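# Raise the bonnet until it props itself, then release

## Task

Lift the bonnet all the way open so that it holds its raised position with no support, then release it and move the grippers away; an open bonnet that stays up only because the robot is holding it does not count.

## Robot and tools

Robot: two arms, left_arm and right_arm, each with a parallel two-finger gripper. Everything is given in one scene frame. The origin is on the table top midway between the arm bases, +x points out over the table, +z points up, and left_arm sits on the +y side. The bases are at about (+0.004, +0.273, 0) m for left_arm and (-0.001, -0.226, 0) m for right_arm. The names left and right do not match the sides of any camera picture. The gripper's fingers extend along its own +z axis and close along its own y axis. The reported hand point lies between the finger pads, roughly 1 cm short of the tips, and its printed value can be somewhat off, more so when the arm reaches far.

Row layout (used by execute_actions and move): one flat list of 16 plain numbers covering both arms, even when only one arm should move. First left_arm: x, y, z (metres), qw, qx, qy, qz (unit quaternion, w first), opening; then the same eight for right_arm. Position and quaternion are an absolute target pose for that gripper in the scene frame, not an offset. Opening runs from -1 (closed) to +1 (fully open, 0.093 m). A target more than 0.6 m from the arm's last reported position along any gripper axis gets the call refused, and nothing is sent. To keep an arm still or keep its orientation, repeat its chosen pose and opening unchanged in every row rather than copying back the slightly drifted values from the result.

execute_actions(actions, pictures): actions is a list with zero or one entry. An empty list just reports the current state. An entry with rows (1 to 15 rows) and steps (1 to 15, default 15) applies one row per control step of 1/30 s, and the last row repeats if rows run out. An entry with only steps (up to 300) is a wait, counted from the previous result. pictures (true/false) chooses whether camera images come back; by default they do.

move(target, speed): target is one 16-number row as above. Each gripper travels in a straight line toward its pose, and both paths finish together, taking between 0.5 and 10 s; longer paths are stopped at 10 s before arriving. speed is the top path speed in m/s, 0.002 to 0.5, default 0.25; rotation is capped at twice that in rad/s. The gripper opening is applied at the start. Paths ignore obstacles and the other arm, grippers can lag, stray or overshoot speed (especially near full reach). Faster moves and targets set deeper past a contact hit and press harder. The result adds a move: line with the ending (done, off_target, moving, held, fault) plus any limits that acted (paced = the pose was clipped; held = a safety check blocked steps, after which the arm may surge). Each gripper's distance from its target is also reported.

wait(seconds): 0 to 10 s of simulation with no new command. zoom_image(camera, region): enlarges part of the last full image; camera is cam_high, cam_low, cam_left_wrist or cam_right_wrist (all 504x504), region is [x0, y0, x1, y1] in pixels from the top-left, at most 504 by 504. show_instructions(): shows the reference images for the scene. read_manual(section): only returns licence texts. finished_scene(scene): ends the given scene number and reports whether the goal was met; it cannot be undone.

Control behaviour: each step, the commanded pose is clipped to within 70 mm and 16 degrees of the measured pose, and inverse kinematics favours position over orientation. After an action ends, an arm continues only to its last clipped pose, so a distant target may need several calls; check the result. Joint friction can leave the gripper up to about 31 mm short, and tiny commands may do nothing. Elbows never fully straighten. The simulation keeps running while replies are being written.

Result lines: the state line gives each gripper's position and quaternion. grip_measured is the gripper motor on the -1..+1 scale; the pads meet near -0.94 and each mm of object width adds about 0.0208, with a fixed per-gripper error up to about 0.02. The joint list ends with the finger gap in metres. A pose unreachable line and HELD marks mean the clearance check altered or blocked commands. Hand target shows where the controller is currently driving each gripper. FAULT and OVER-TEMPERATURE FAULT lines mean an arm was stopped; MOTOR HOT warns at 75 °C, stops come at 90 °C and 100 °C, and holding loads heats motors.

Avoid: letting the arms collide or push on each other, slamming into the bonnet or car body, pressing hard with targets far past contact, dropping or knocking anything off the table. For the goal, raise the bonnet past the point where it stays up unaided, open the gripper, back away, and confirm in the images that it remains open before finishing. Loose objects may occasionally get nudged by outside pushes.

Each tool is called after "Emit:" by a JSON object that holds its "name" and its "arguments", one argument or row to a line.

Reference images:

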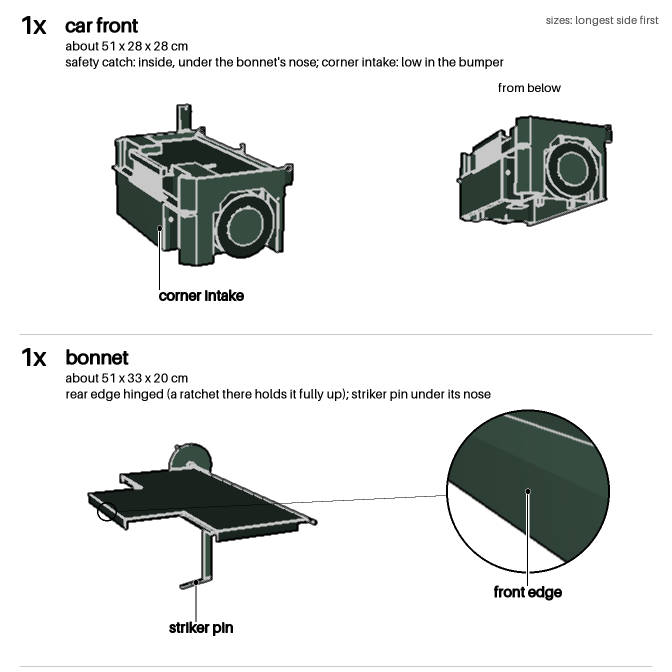

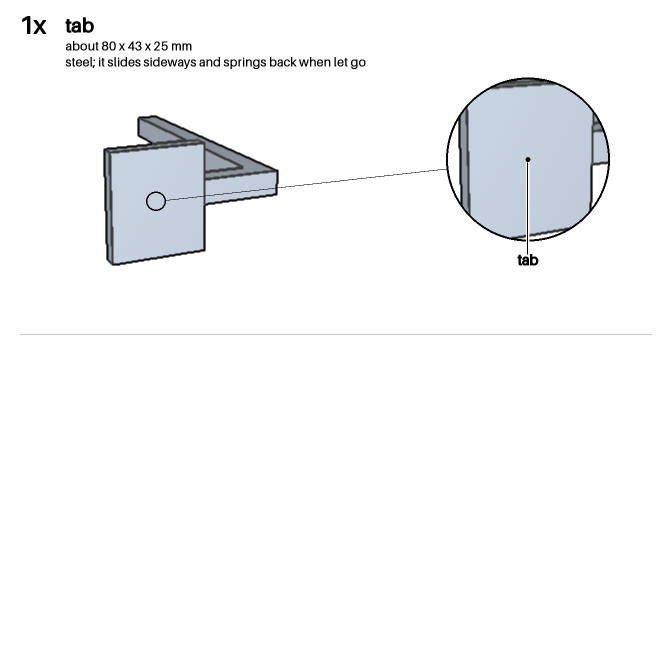

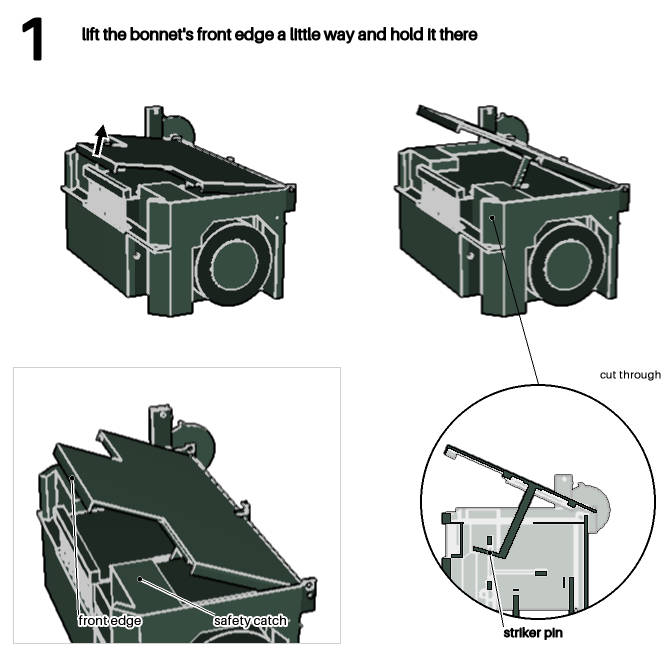

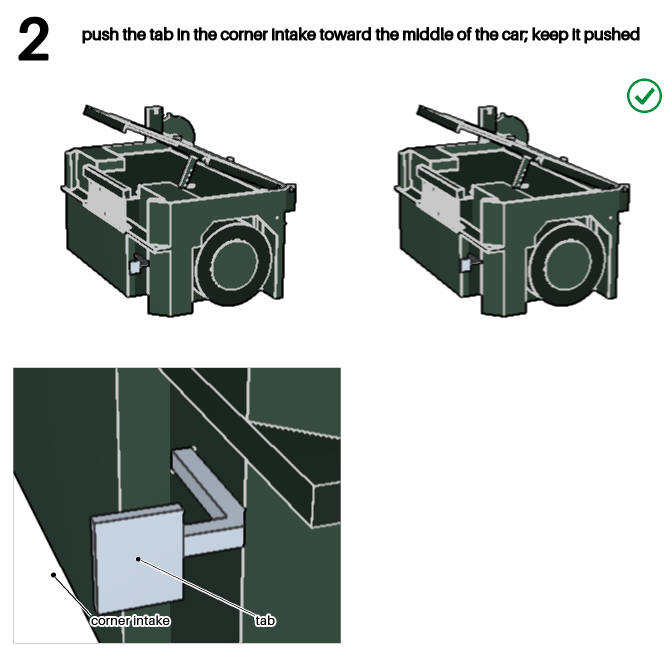

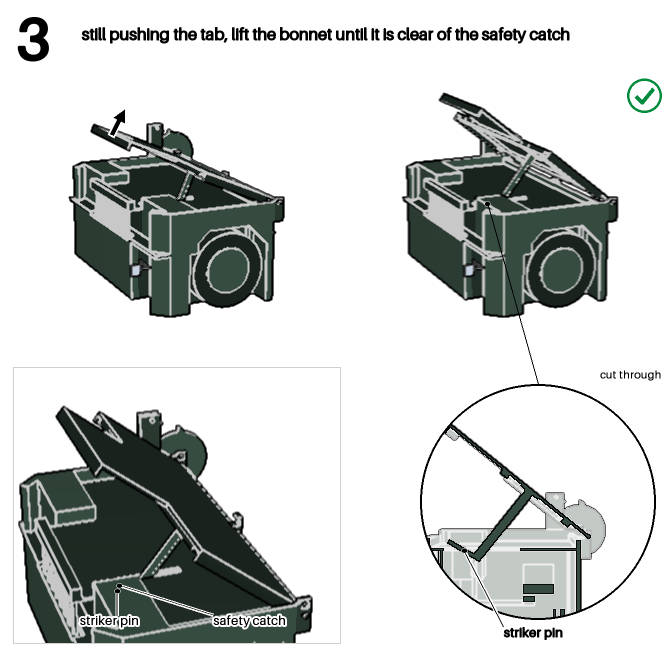

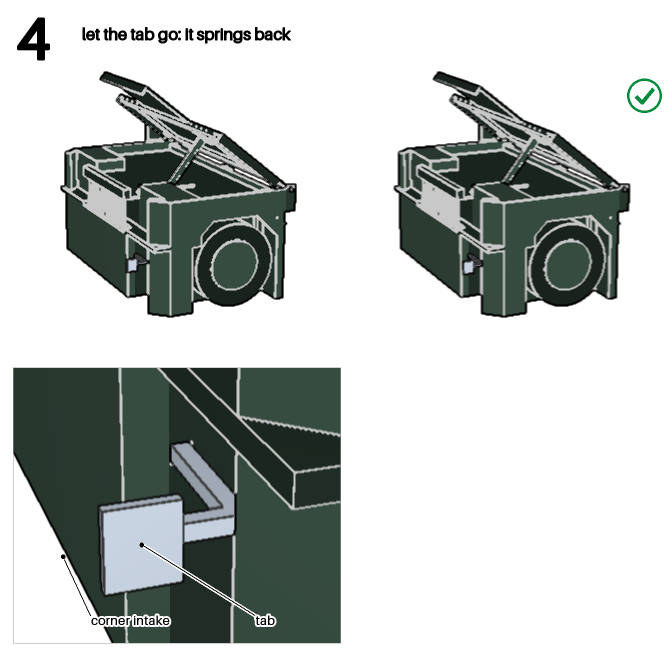

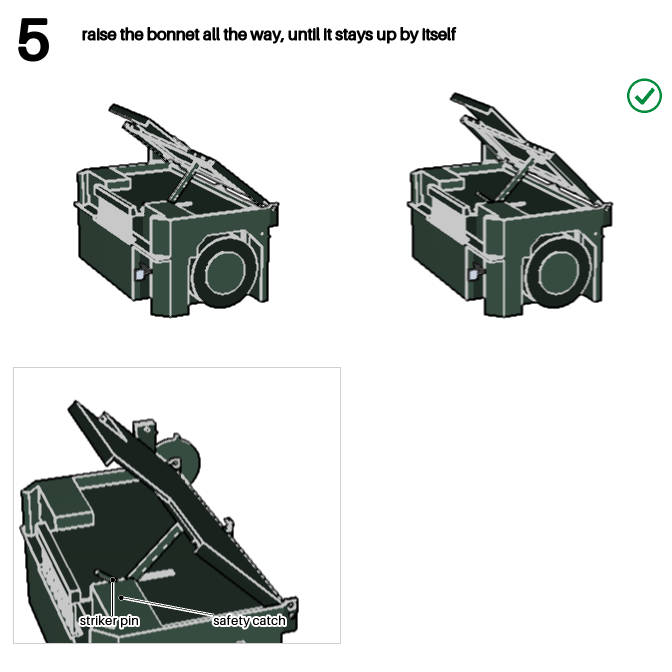

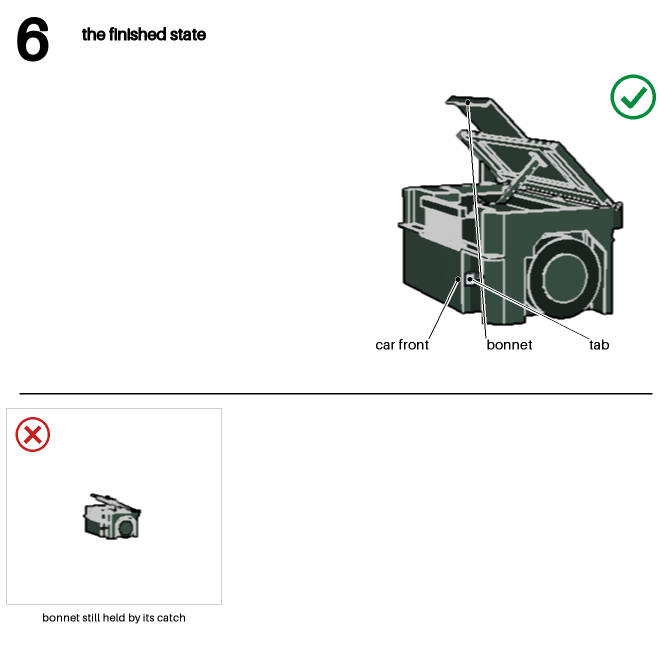

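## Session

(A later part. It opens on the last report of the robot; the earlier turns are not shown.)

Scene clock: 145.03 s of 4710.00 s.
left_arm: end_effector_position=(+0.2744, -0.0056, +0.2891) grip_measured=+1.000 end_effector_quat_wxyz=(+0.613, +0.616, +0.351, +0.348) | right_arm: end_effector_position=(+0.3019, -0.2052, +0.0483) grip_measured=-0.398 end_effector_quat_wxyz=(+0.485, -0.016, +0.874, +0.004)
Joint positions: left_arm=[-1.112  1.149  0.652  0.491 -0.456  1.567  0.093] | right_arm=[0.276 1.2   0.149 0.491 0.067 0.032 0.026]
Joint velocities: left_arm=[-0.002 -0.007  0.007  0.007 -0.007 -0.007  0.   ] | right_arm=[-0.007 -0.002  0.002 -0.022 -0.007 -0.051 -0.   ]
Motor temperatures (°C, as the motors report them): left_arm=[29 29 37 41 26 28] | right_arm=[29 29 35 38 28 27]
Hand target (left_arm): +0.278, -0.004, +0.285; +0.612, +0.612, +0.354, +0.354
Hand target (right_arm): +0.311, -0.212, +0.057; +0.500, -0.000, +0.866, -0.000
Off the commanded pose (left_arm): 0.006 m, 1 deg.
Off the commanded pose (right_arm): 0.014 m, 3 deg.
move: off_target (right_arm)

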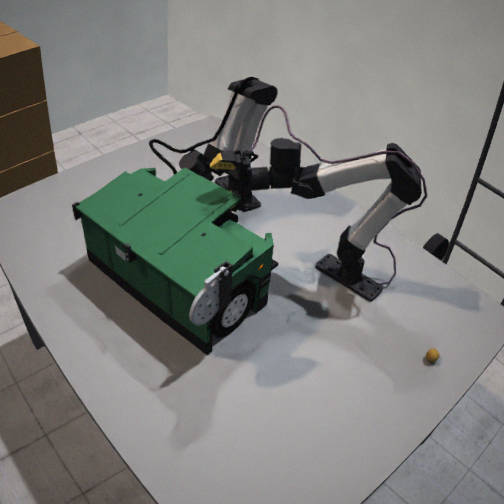

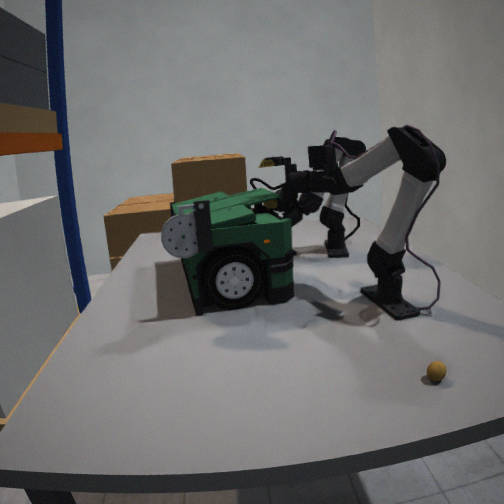

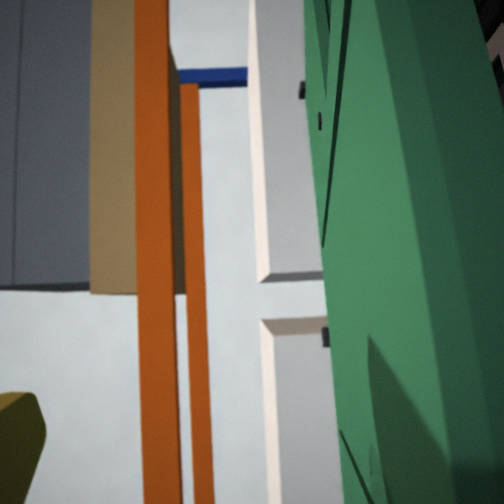

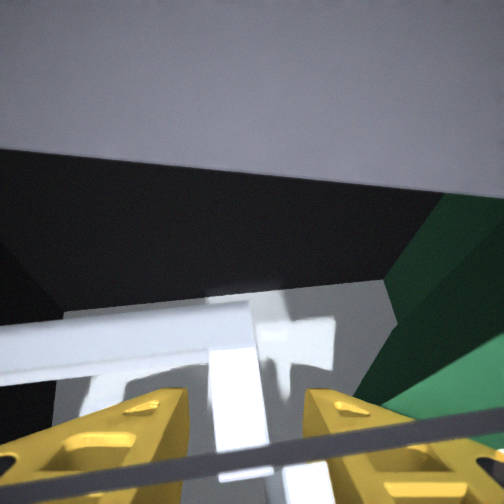

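Emit:
{"name": "move", "arguments": {
  "target": [0.278,-0.004,0.285,0.612,0.612,0.354,0.354,1,0.305,-0.205,0.052,0.5,0,0.866,0,-1],
  "speed": 0.03
}}

Emit:
{"name": "move", "arguments": {
  "target": [0.278,-0.004,0.285,0.612,0.612,0.354,0.354,1,0.31,-0.16,0.052,0.5,0,0.866,0,-1],
  "speed": 0.03
}}

Scene clock: 151.40 s of 4710.00 s.
left_arm: end_effector_position=(+0.2744, -0.0056, +0.2915) grip_measured=+1.000 end_effector_quat_wxyz=(+0.617, +0.612, +0.350, +0.348) | right_arm: end_effector_position=(+0.3021, -0.2076, +0.0486) grip_measured=-0.979 end_effector_quat_wxyz=(+0.486, -0.020, +0.874, -0.008)
Joint positions: left_arm=[-1.112  1.149  0.652  0.501 -0.456  1.567  0.093] | right_arm=[0.281 1.2   0.149 0.492 0.09  0.016 0.   ]
Joint velocities: left_arm=[-0.007  0.012 -0.002 -0.007 -0.037 -0.007  0.   ] | right_arm=[-0.002  0.017 -0.002 -0.051  0.007  0.007  0.   ]
Motor temperatures (°C, as the motors report them): left_arm=[29 29 36 41 26 28] | right_arm=[29 29 36 40 27 27]
Hand target (left_arm): +0.278, -0.004, +0.285; +0.612, +0.612, +0.354, +0.354
Hand target (right_arm): +0.305, -0.205, +0.052; +0.499, -0.001, +0.867, +0.001
Off the commanded pose (left_arm): 0.008 m, 1 deg.
Off the commanded pose (right_arm): 0.005 m, 3 deg.
After step 90, 2.33 s passed at rest.
move: off_target (right_arm)

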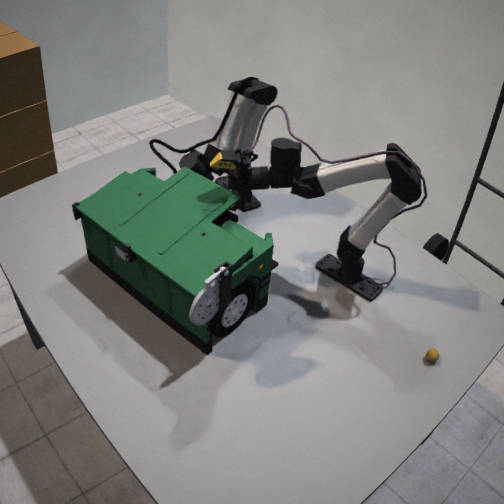

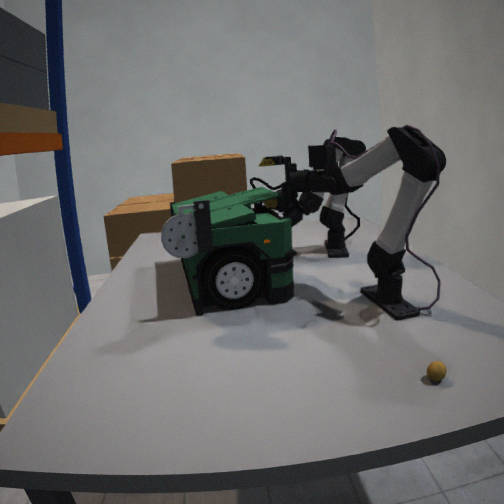

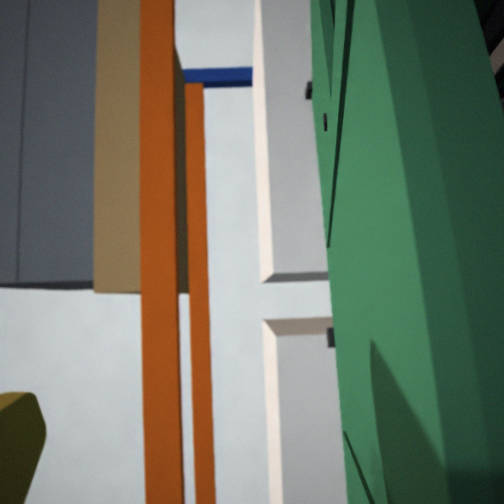

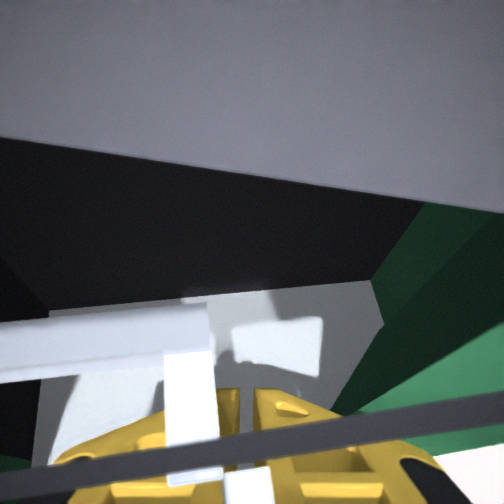

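Scene clock: 153.27 s of 4710.00 s.
left_arm: end_effector_position=(+0.2744, -0.0056, +0.2918) grip_measured=+1.000 end_effector_quat_wxyz=(+0.618, +0.612, +0.350, +0.348) | right_arm: end_effector_position=(+0.3024, -0.2102, +0.0484) grip_measured=-0.975 end_effector_quat_wxyz=(+0.492, +0.072, +0.865, -0.065)
Joint positions: left_arm=[-1.112  1.149  0.652  0.502 -0.456  1.567  0.093] | right_arm=[0.453 1.269 0.172 0.508 0.426 0.221 0.   ]
Joint velocities: left_arm=[ 0.002 -0.017 -0.002  0.066 -0.081 -0.007  0.   ] | right_arm=[ 0.017 -0.012 -0.002 -0.037 -0.051  0.037  0.   ]
Motor temperatures (°C, as the motors report them): left_arm=[29 29 36 41 26 28] | right_arm=[30 29 36 40 27 27]
Hand target (left_arm): +0.278, -0.004, +0.285; +0.612, +0.612, +0.354, +0.354
Hand target (right_arm): +0.305, -0.163, +0.053; +0.499, +0.001, +0.867, +0.001
Off the commanded pose (left_arm): 0.008 m, 1 deg.
Off the commanded pose (right_arm): 0.051 m, 11 deg.
move: off_target (right_arm)

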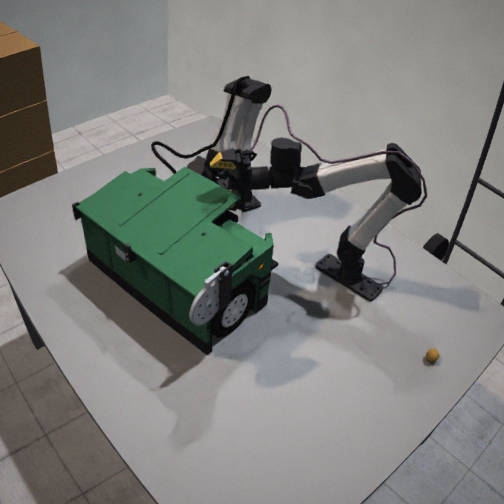

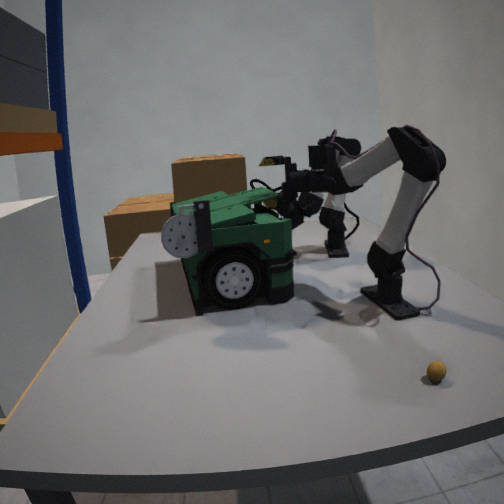

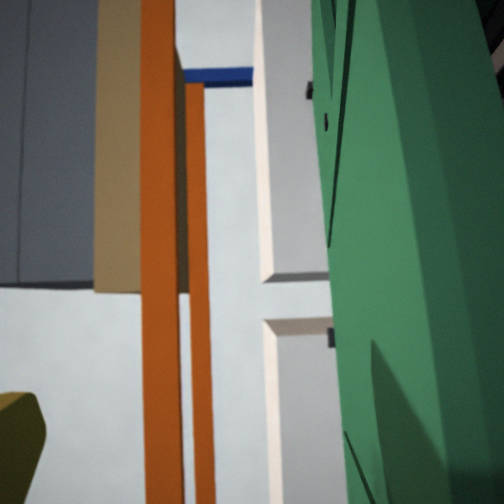

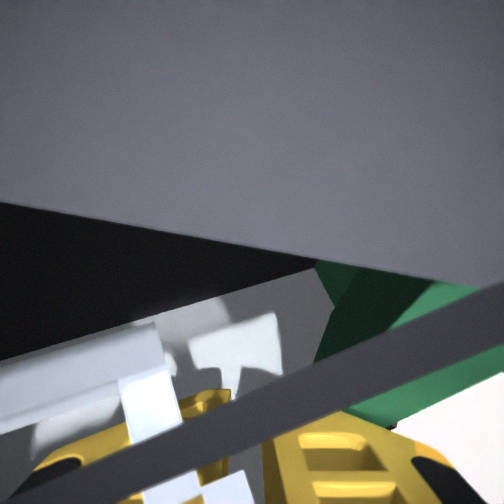

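Emit:
{"name": "move", "arguments": {
  "target": [0.28,-0.004,0.35,0.612,0.612,0.354,0.354,1,0.305,-0.18,0.052,0.5,0,0.866,0,-1],
  "speed": 0.03
}}

Emit:
{"name": "zoom_image", "arguments": {
  "camera": "cam_low",
  "region": [150, 130, 350, 310]
}}

Scene clock: 162.57 s of 4710.00 s.
left_arm: end_effector_position=(+0.2766, -0.0070, +0.2823) grip_measured=+1.000 end_effector_quat_wxyz=(+0.550, +0.673, +0.365, +0.333) | right_arm: end_effector_position=(+0.3027, -0.2098, +0.0482) grip_measured=-0.975 end_effector_quat_wxyz=(+0.489, +0.057, +0.869, -0.050)
Joint positions: left_arm=[-1.109  1.149  0.794  0.162 -0.454  1.532  0.093] | right_arm=[0.416 1.248 0.169 0.495 0.352 0.187 0.   ]
Joint velocities: left_arm=[-0.002  0.027  0.012 -0.007 -0.051 -0.007  0.   ] | right_arm=[-0.012  0.002  0.007 -0.037 -0.051 -0.051  0.   ]
Motor temperatures (°C, as the motors report them): left_arm=[29 29 37 42 26 28] | right_arm=[31 29 36 40 28 27]
Hand target (left_arm): +0.276, +0.002, +0.348; +0.611, +0.612, +0.356, +0.355
Hand target (right_arm): +0.303, -0.181, +0.053; +0.499, +0.000, +0.867, -0.002
Off the commanded pose (left_arm): 0.068 m, 10 deg.
Off the commanded pose (right_arm): 0.030 m, 9 deg.
After step 90, 2.80 s passed at rest.
move: off_target (left_arm, right_arm)

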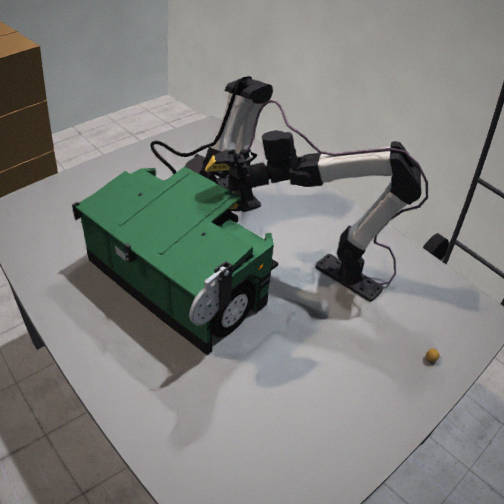

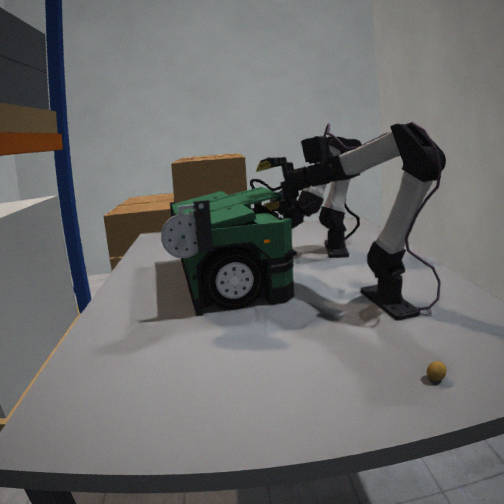

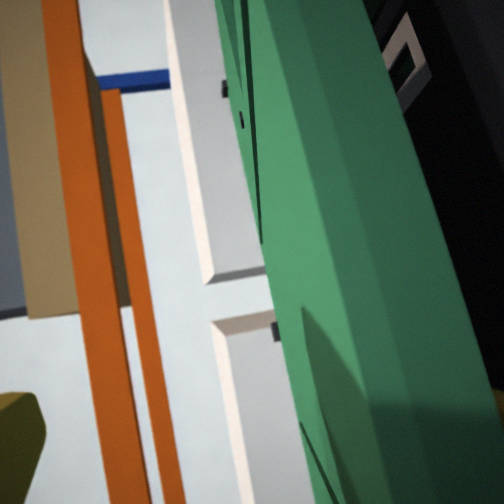

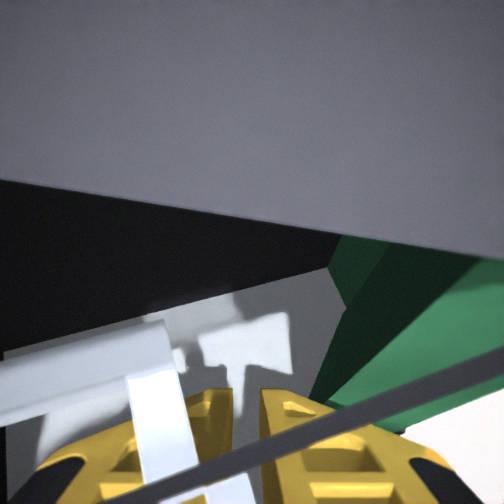

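Region (150, 130, 350, 310) of cam_low's 504x504 image, scaled by 2.520, with more detail than that image has; it fills the top 454 rows of this view, and the rest is white.

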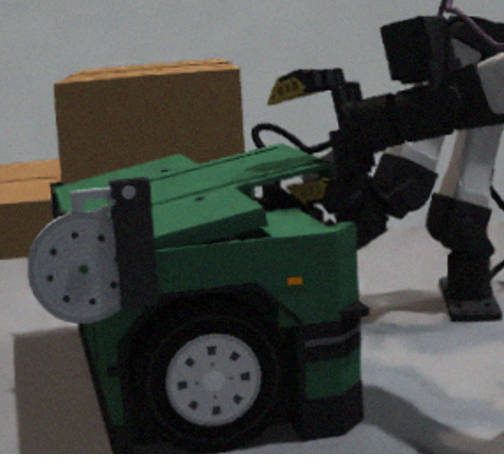

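Emit:
{"name": "move", "arguments": {
  "target": [0.278,-0.004,0.29,0.612,0.612,0.354,0.354,1,0.302,-0.212,0.052,0.5,0,0.866,0,-0.6],
  "speed": 0.05
}}

Emit:
{"name": "move", "arguments": {
  "target": [0.28,-0.004,0.33,0.612,0.612,0.354,0.354,1,0.302,-0.212,0.052,0.5,0,0.866,0,-0.6],
  "speed": 0.03
}}

Scene clock: 169.17 s of 4710.00 s.
left_arm: end_effector_position=(+0.2756, -0.0027, +0.2881) grip_measured=+1.000 end_effector_quat_wxyz=(+0.605, +0.621, +0.357, +0.348) | right_arm: end_effector_position=(+0.3004, -0.2060, +0.0477) grip_measured=-0.602 end_effector_quat_wxyz=(+0.490, -0.013, +0.872, +0.002)
Joint positions: left_arm=[-1.109  1.14   0.665  0.446 -0.464  1.558  0.093] | right_arm=[0.281 1.201 0.134 0.517 0.08  0.037 0.016]
Joint velocities: left_arm=[-0.002  0.002 -0.007 -0.007 -0.037  0.022  0.   ] | right_arm=[-0.007 -0.032 -0.002 -0.022  0.022 -0.037  0.001]
Motor temperatures (°C, as the motors report them): left_arm=[29 30 38 43 26 29] | right_arm=[31 30 36 40 28 27]
Hand target (left_arm): +0.278, -0.003, +0.290; +0.612, +0.613, +0.355, +0.353
Hand target (right_arm): +0.302, -0.212, +0.053; +0.500, -0.001, +0.866, -0.002
Off the commanded pose (left_arm): 0.003 m, 2 deg.
Off the commanded pose (right_arm): 0.008 m, 2 deg.
After step 90, 1.50 s passed at rest.
move: done

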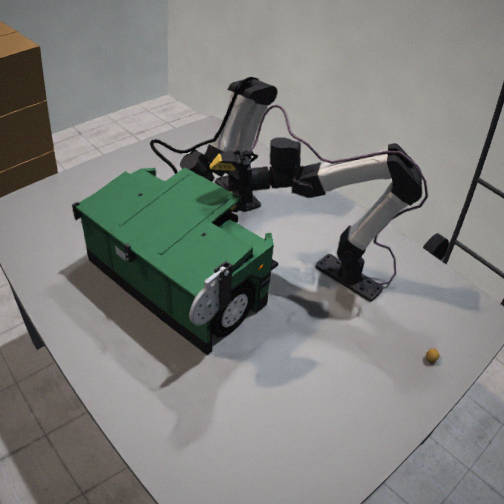

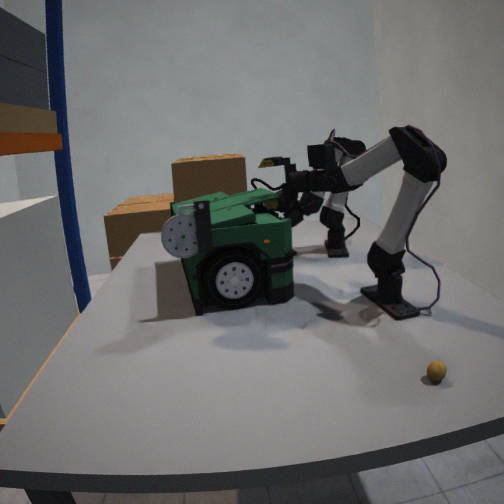

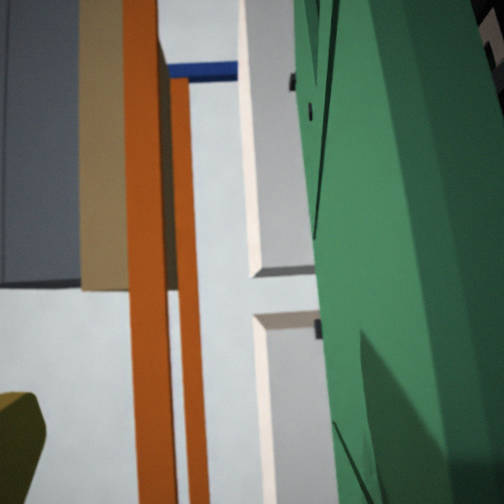

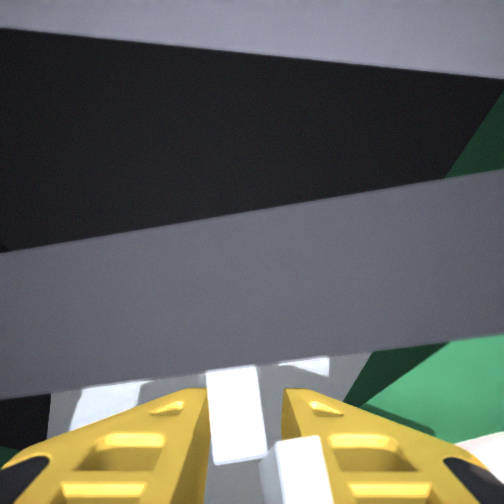

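Scene clock: 170.80 s of 4710.00 s.
left_arm: end_effector_position=(+0.2766, -0.0049, +0.2838) grip_measured=+1.000 end_effector_quat_wxyz=(+0.570, +0.655, +0.360, +0.341) | right_arm: end_effector_position=(+0.3004, -0.2059, +0.0477) grip_measured=-0.602 end_effector_quat_wxyz=(+0.489, -0.014, +0.872, +0.002)
Joint positions: left_arm=[-1.106  1.14   0.739  0.271 -0.455  1.551  0.093] | right_arm=[0.281 1.201 0.134 0.517 0.079 0.036 0.016]
Joint velocities: left_arm=[ 0.002 -0.012 -0.002 -0.081  0.022  0.037  0.   ] | right_arm=[-0.012  0.002  0.012 -0.051 -0.037 -0.022  0.   ]
Motor temperatures (°C, as the motors report them): left_arm=[29 30 39 43 26 29] | right_arm=[31 30 36 41 28 27]
Hand target (left_arm): +0.278, -0.001, +0.329; +0.612, +0.612, +0.355, +0.354
Hand target (right_arm): +0.302, -0.212, +0.052; +0.500, -0.000, +0.866, -0.000
Off the commanded pose (left_arm): 0.046 m, 7 deg.
Off the commanded pose (right_arm): 0.008 m, 2 deg.
move: off_target (left_arm)

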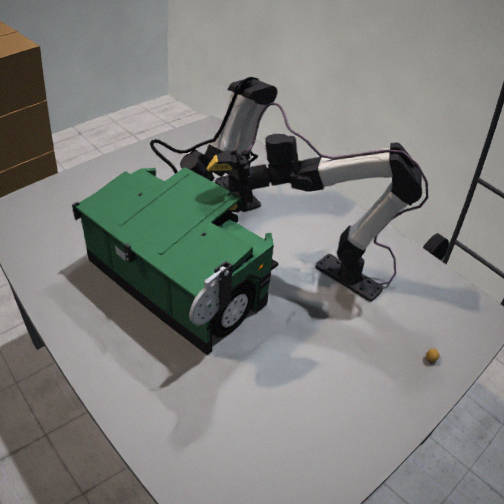

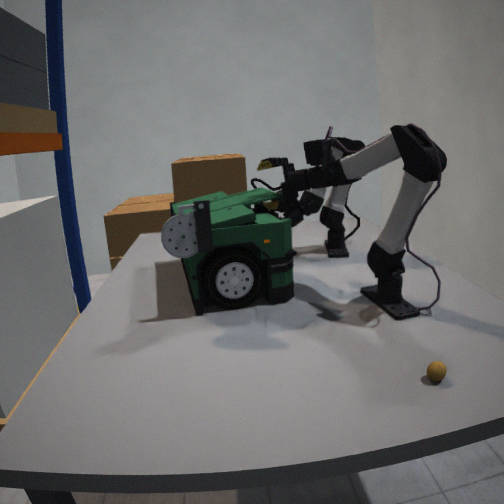

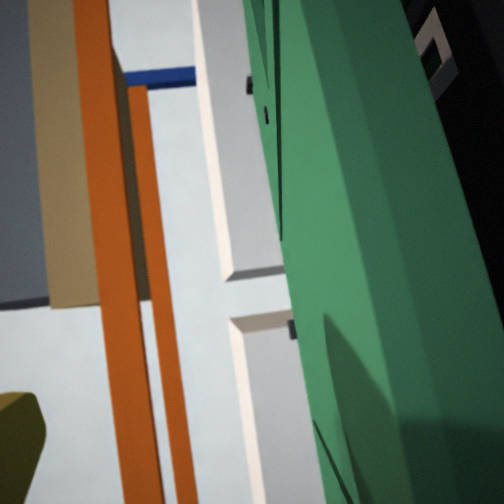

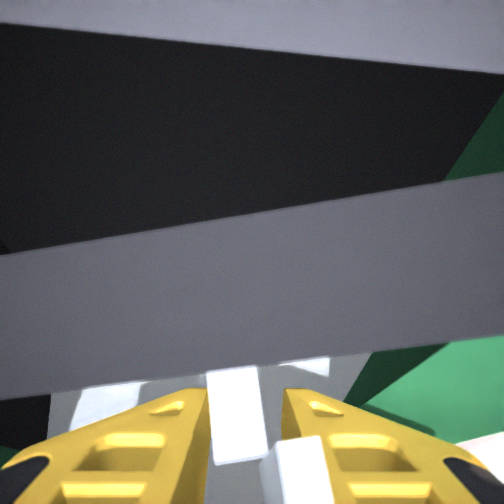

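Emit:
{"name": "move", "arguments": {
  "target": [0.278,-0.004,0.28,0.612,0.612,0.354,0.354,1,0.302,-0.212,0.052,0.5,0,0.866,0,-0.6],
  "speed": 0.08
}}

Emit:
{"name": "move", "arguments": {
  "target": [0.235,-0.01,0.245,0.683,0.683,0.183,0.183,1,0.302,-0.212,0.052,0.5,0,0.866,0,-0.6],
  "speed": 0.08
}}

Emit:
{"name": "zoom_image", "arguments": {
  "camera": "cam_left_wrist",
  "region": [150, 0, 504, 354]
}}

Scene clock: 193.97 s of 4710.00 s.
left_arm: end_effector_position=(+0.2767, -0.0033, +0.2863) grip_measured=+1.000 end_effector_quat_wxyz=(+0.614, +0.611, +0.355, +0.350) | right_arm: end_effector_position=(+0.3004, -0.2059, +0.0477) grip_measured=-0.602 end_effector_quat_wxyz=(+0.489, -0.014, +0.872, +0.002)
Joint positions: left_arm=[-1.106  1.155  0.638  0.517 -0.461  1.563  0.093] | right_arm=[0.281 1.201 0.134 0.517 0.079 0.036 0.016]
Joint velocities: left_arm=[ 0.002  0.007 -0.007  0.007  0.095  0.007  0.   ] | right_arm=[ 0.012 -0.022  0.012  0.081 -0.066  0.081 -0.001]
Motor temperatures (°C, as the motors report them): left_arm=[29 30 43 46 26 29] | right_arm=[30 30 35 42 27 27]
Hand target (left_arm): +0.278, -0.004, +0.280; +0.612, +0.613, +0.354, +0.353
Hand target (right_arm): +0.302, -0.212, +0.052; +0.500, -0.001, +0.866, -0.000
Off the commanded pose (left_arm): 0.006 m, 1 deg.
Off the commanded pose (right_arm): 0.008 m, 2 deg.
After step 90, 19.03 s passed at rest.
move: done

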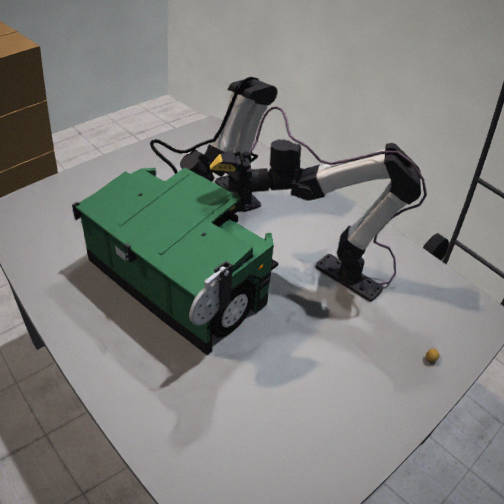

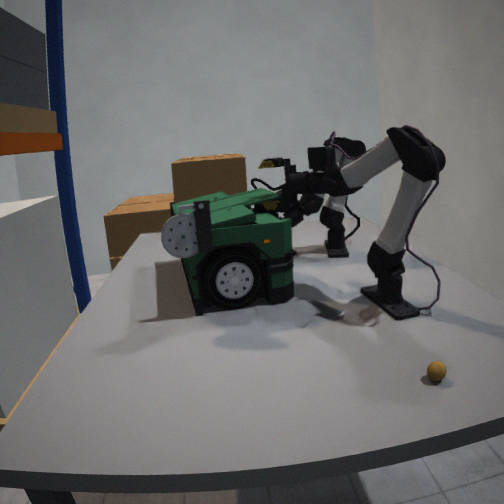

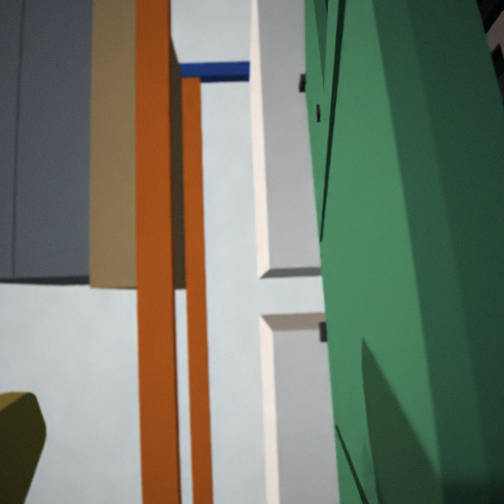

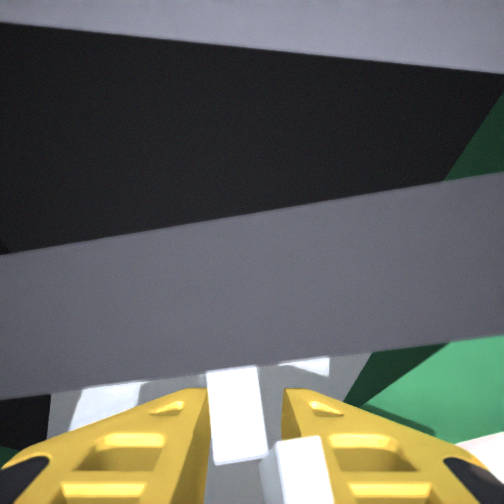

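Scene clock: 197.63 s of 4710.00 s.
left_arm: end_effector_position=(+0.2348, -0.0124, +0.2531) grip_measured=+1.000 end_effector_quat_wxyz=(+0.684, +0.682, +0.180, +0.186) | right_arm: end_effector_position=(+0.3004, -0.2059, +0.0477) grip_measured=-0.602 end_effector_quat_wxyz=(+0.489, -0.014, +0.872, +0.002)
Joint positions: left_arm=[-0.882  1.074  0.452  0.628  0.283  1.576  0.093] | right_arm=[0.281 1.201 0.134 0.517 0.079 0.036 0.016]
Joint velocities: left_arm=[-0.007 -0.007  0.002 -0.051  0.066  0.066  0.   ] | right_arm=[ 0.012  0.022 -0.002  0.007  0.022  0.037 -0.001]
Motor temperatures (°C, as the motors report them): left_arm=[29 30 42 45 26 28] | right_arm=[30 30 35 42 27 27]
Hand target (left_arm): +0.236, -0.011, +0.245; +0.681, +0.685, +0.182, +0.184
Hand target (right_arm): +0.302, -0.212, +0.052; +0.500, -0.000, +0.866, -0.000
Off the commanded pose (left_arm): 0.008 m, 1 deg.
Off the commanded pose (right_arm): 0.008 m, 2 deg.
move: done

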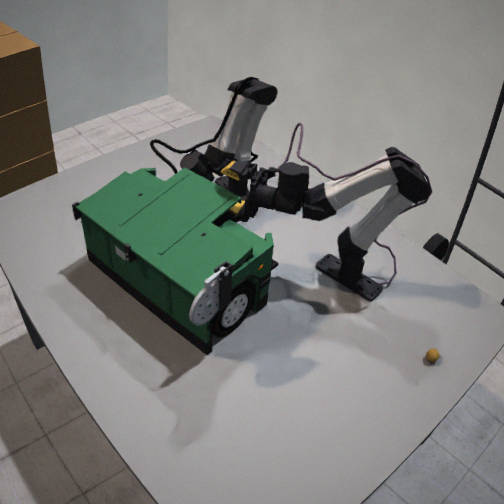

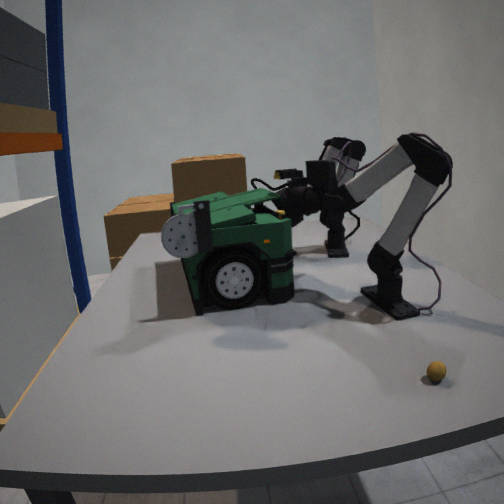

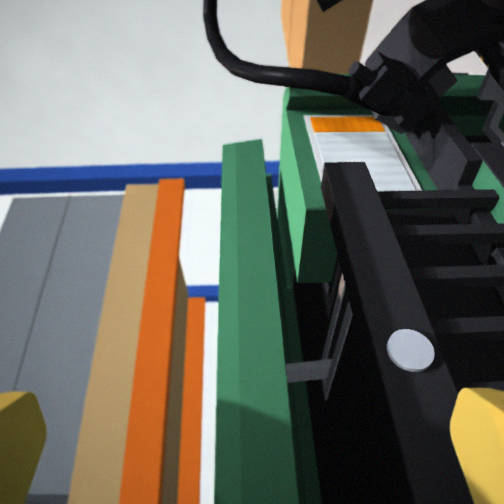

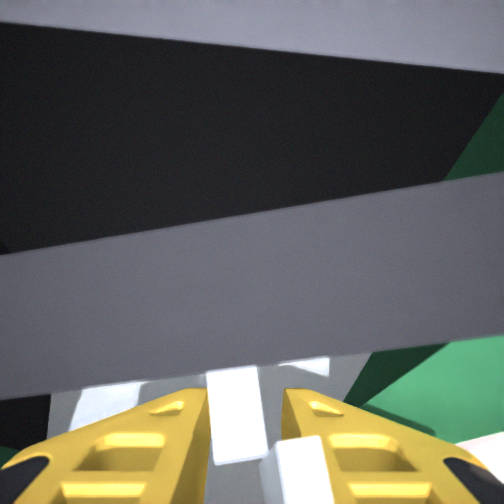

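Region (150, 0, 504, 354) of cam_left_wrist's 504x504 image, scaled by 1.424, with more detail than that image has.

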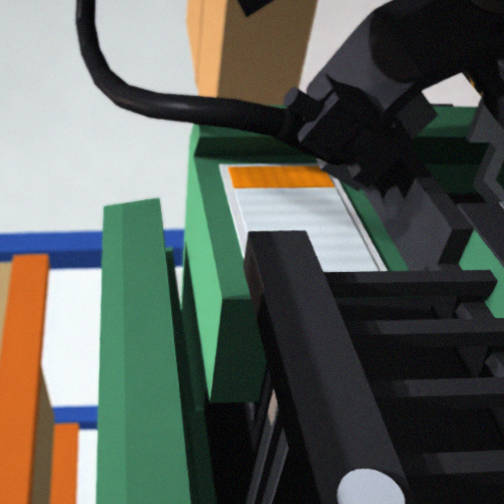

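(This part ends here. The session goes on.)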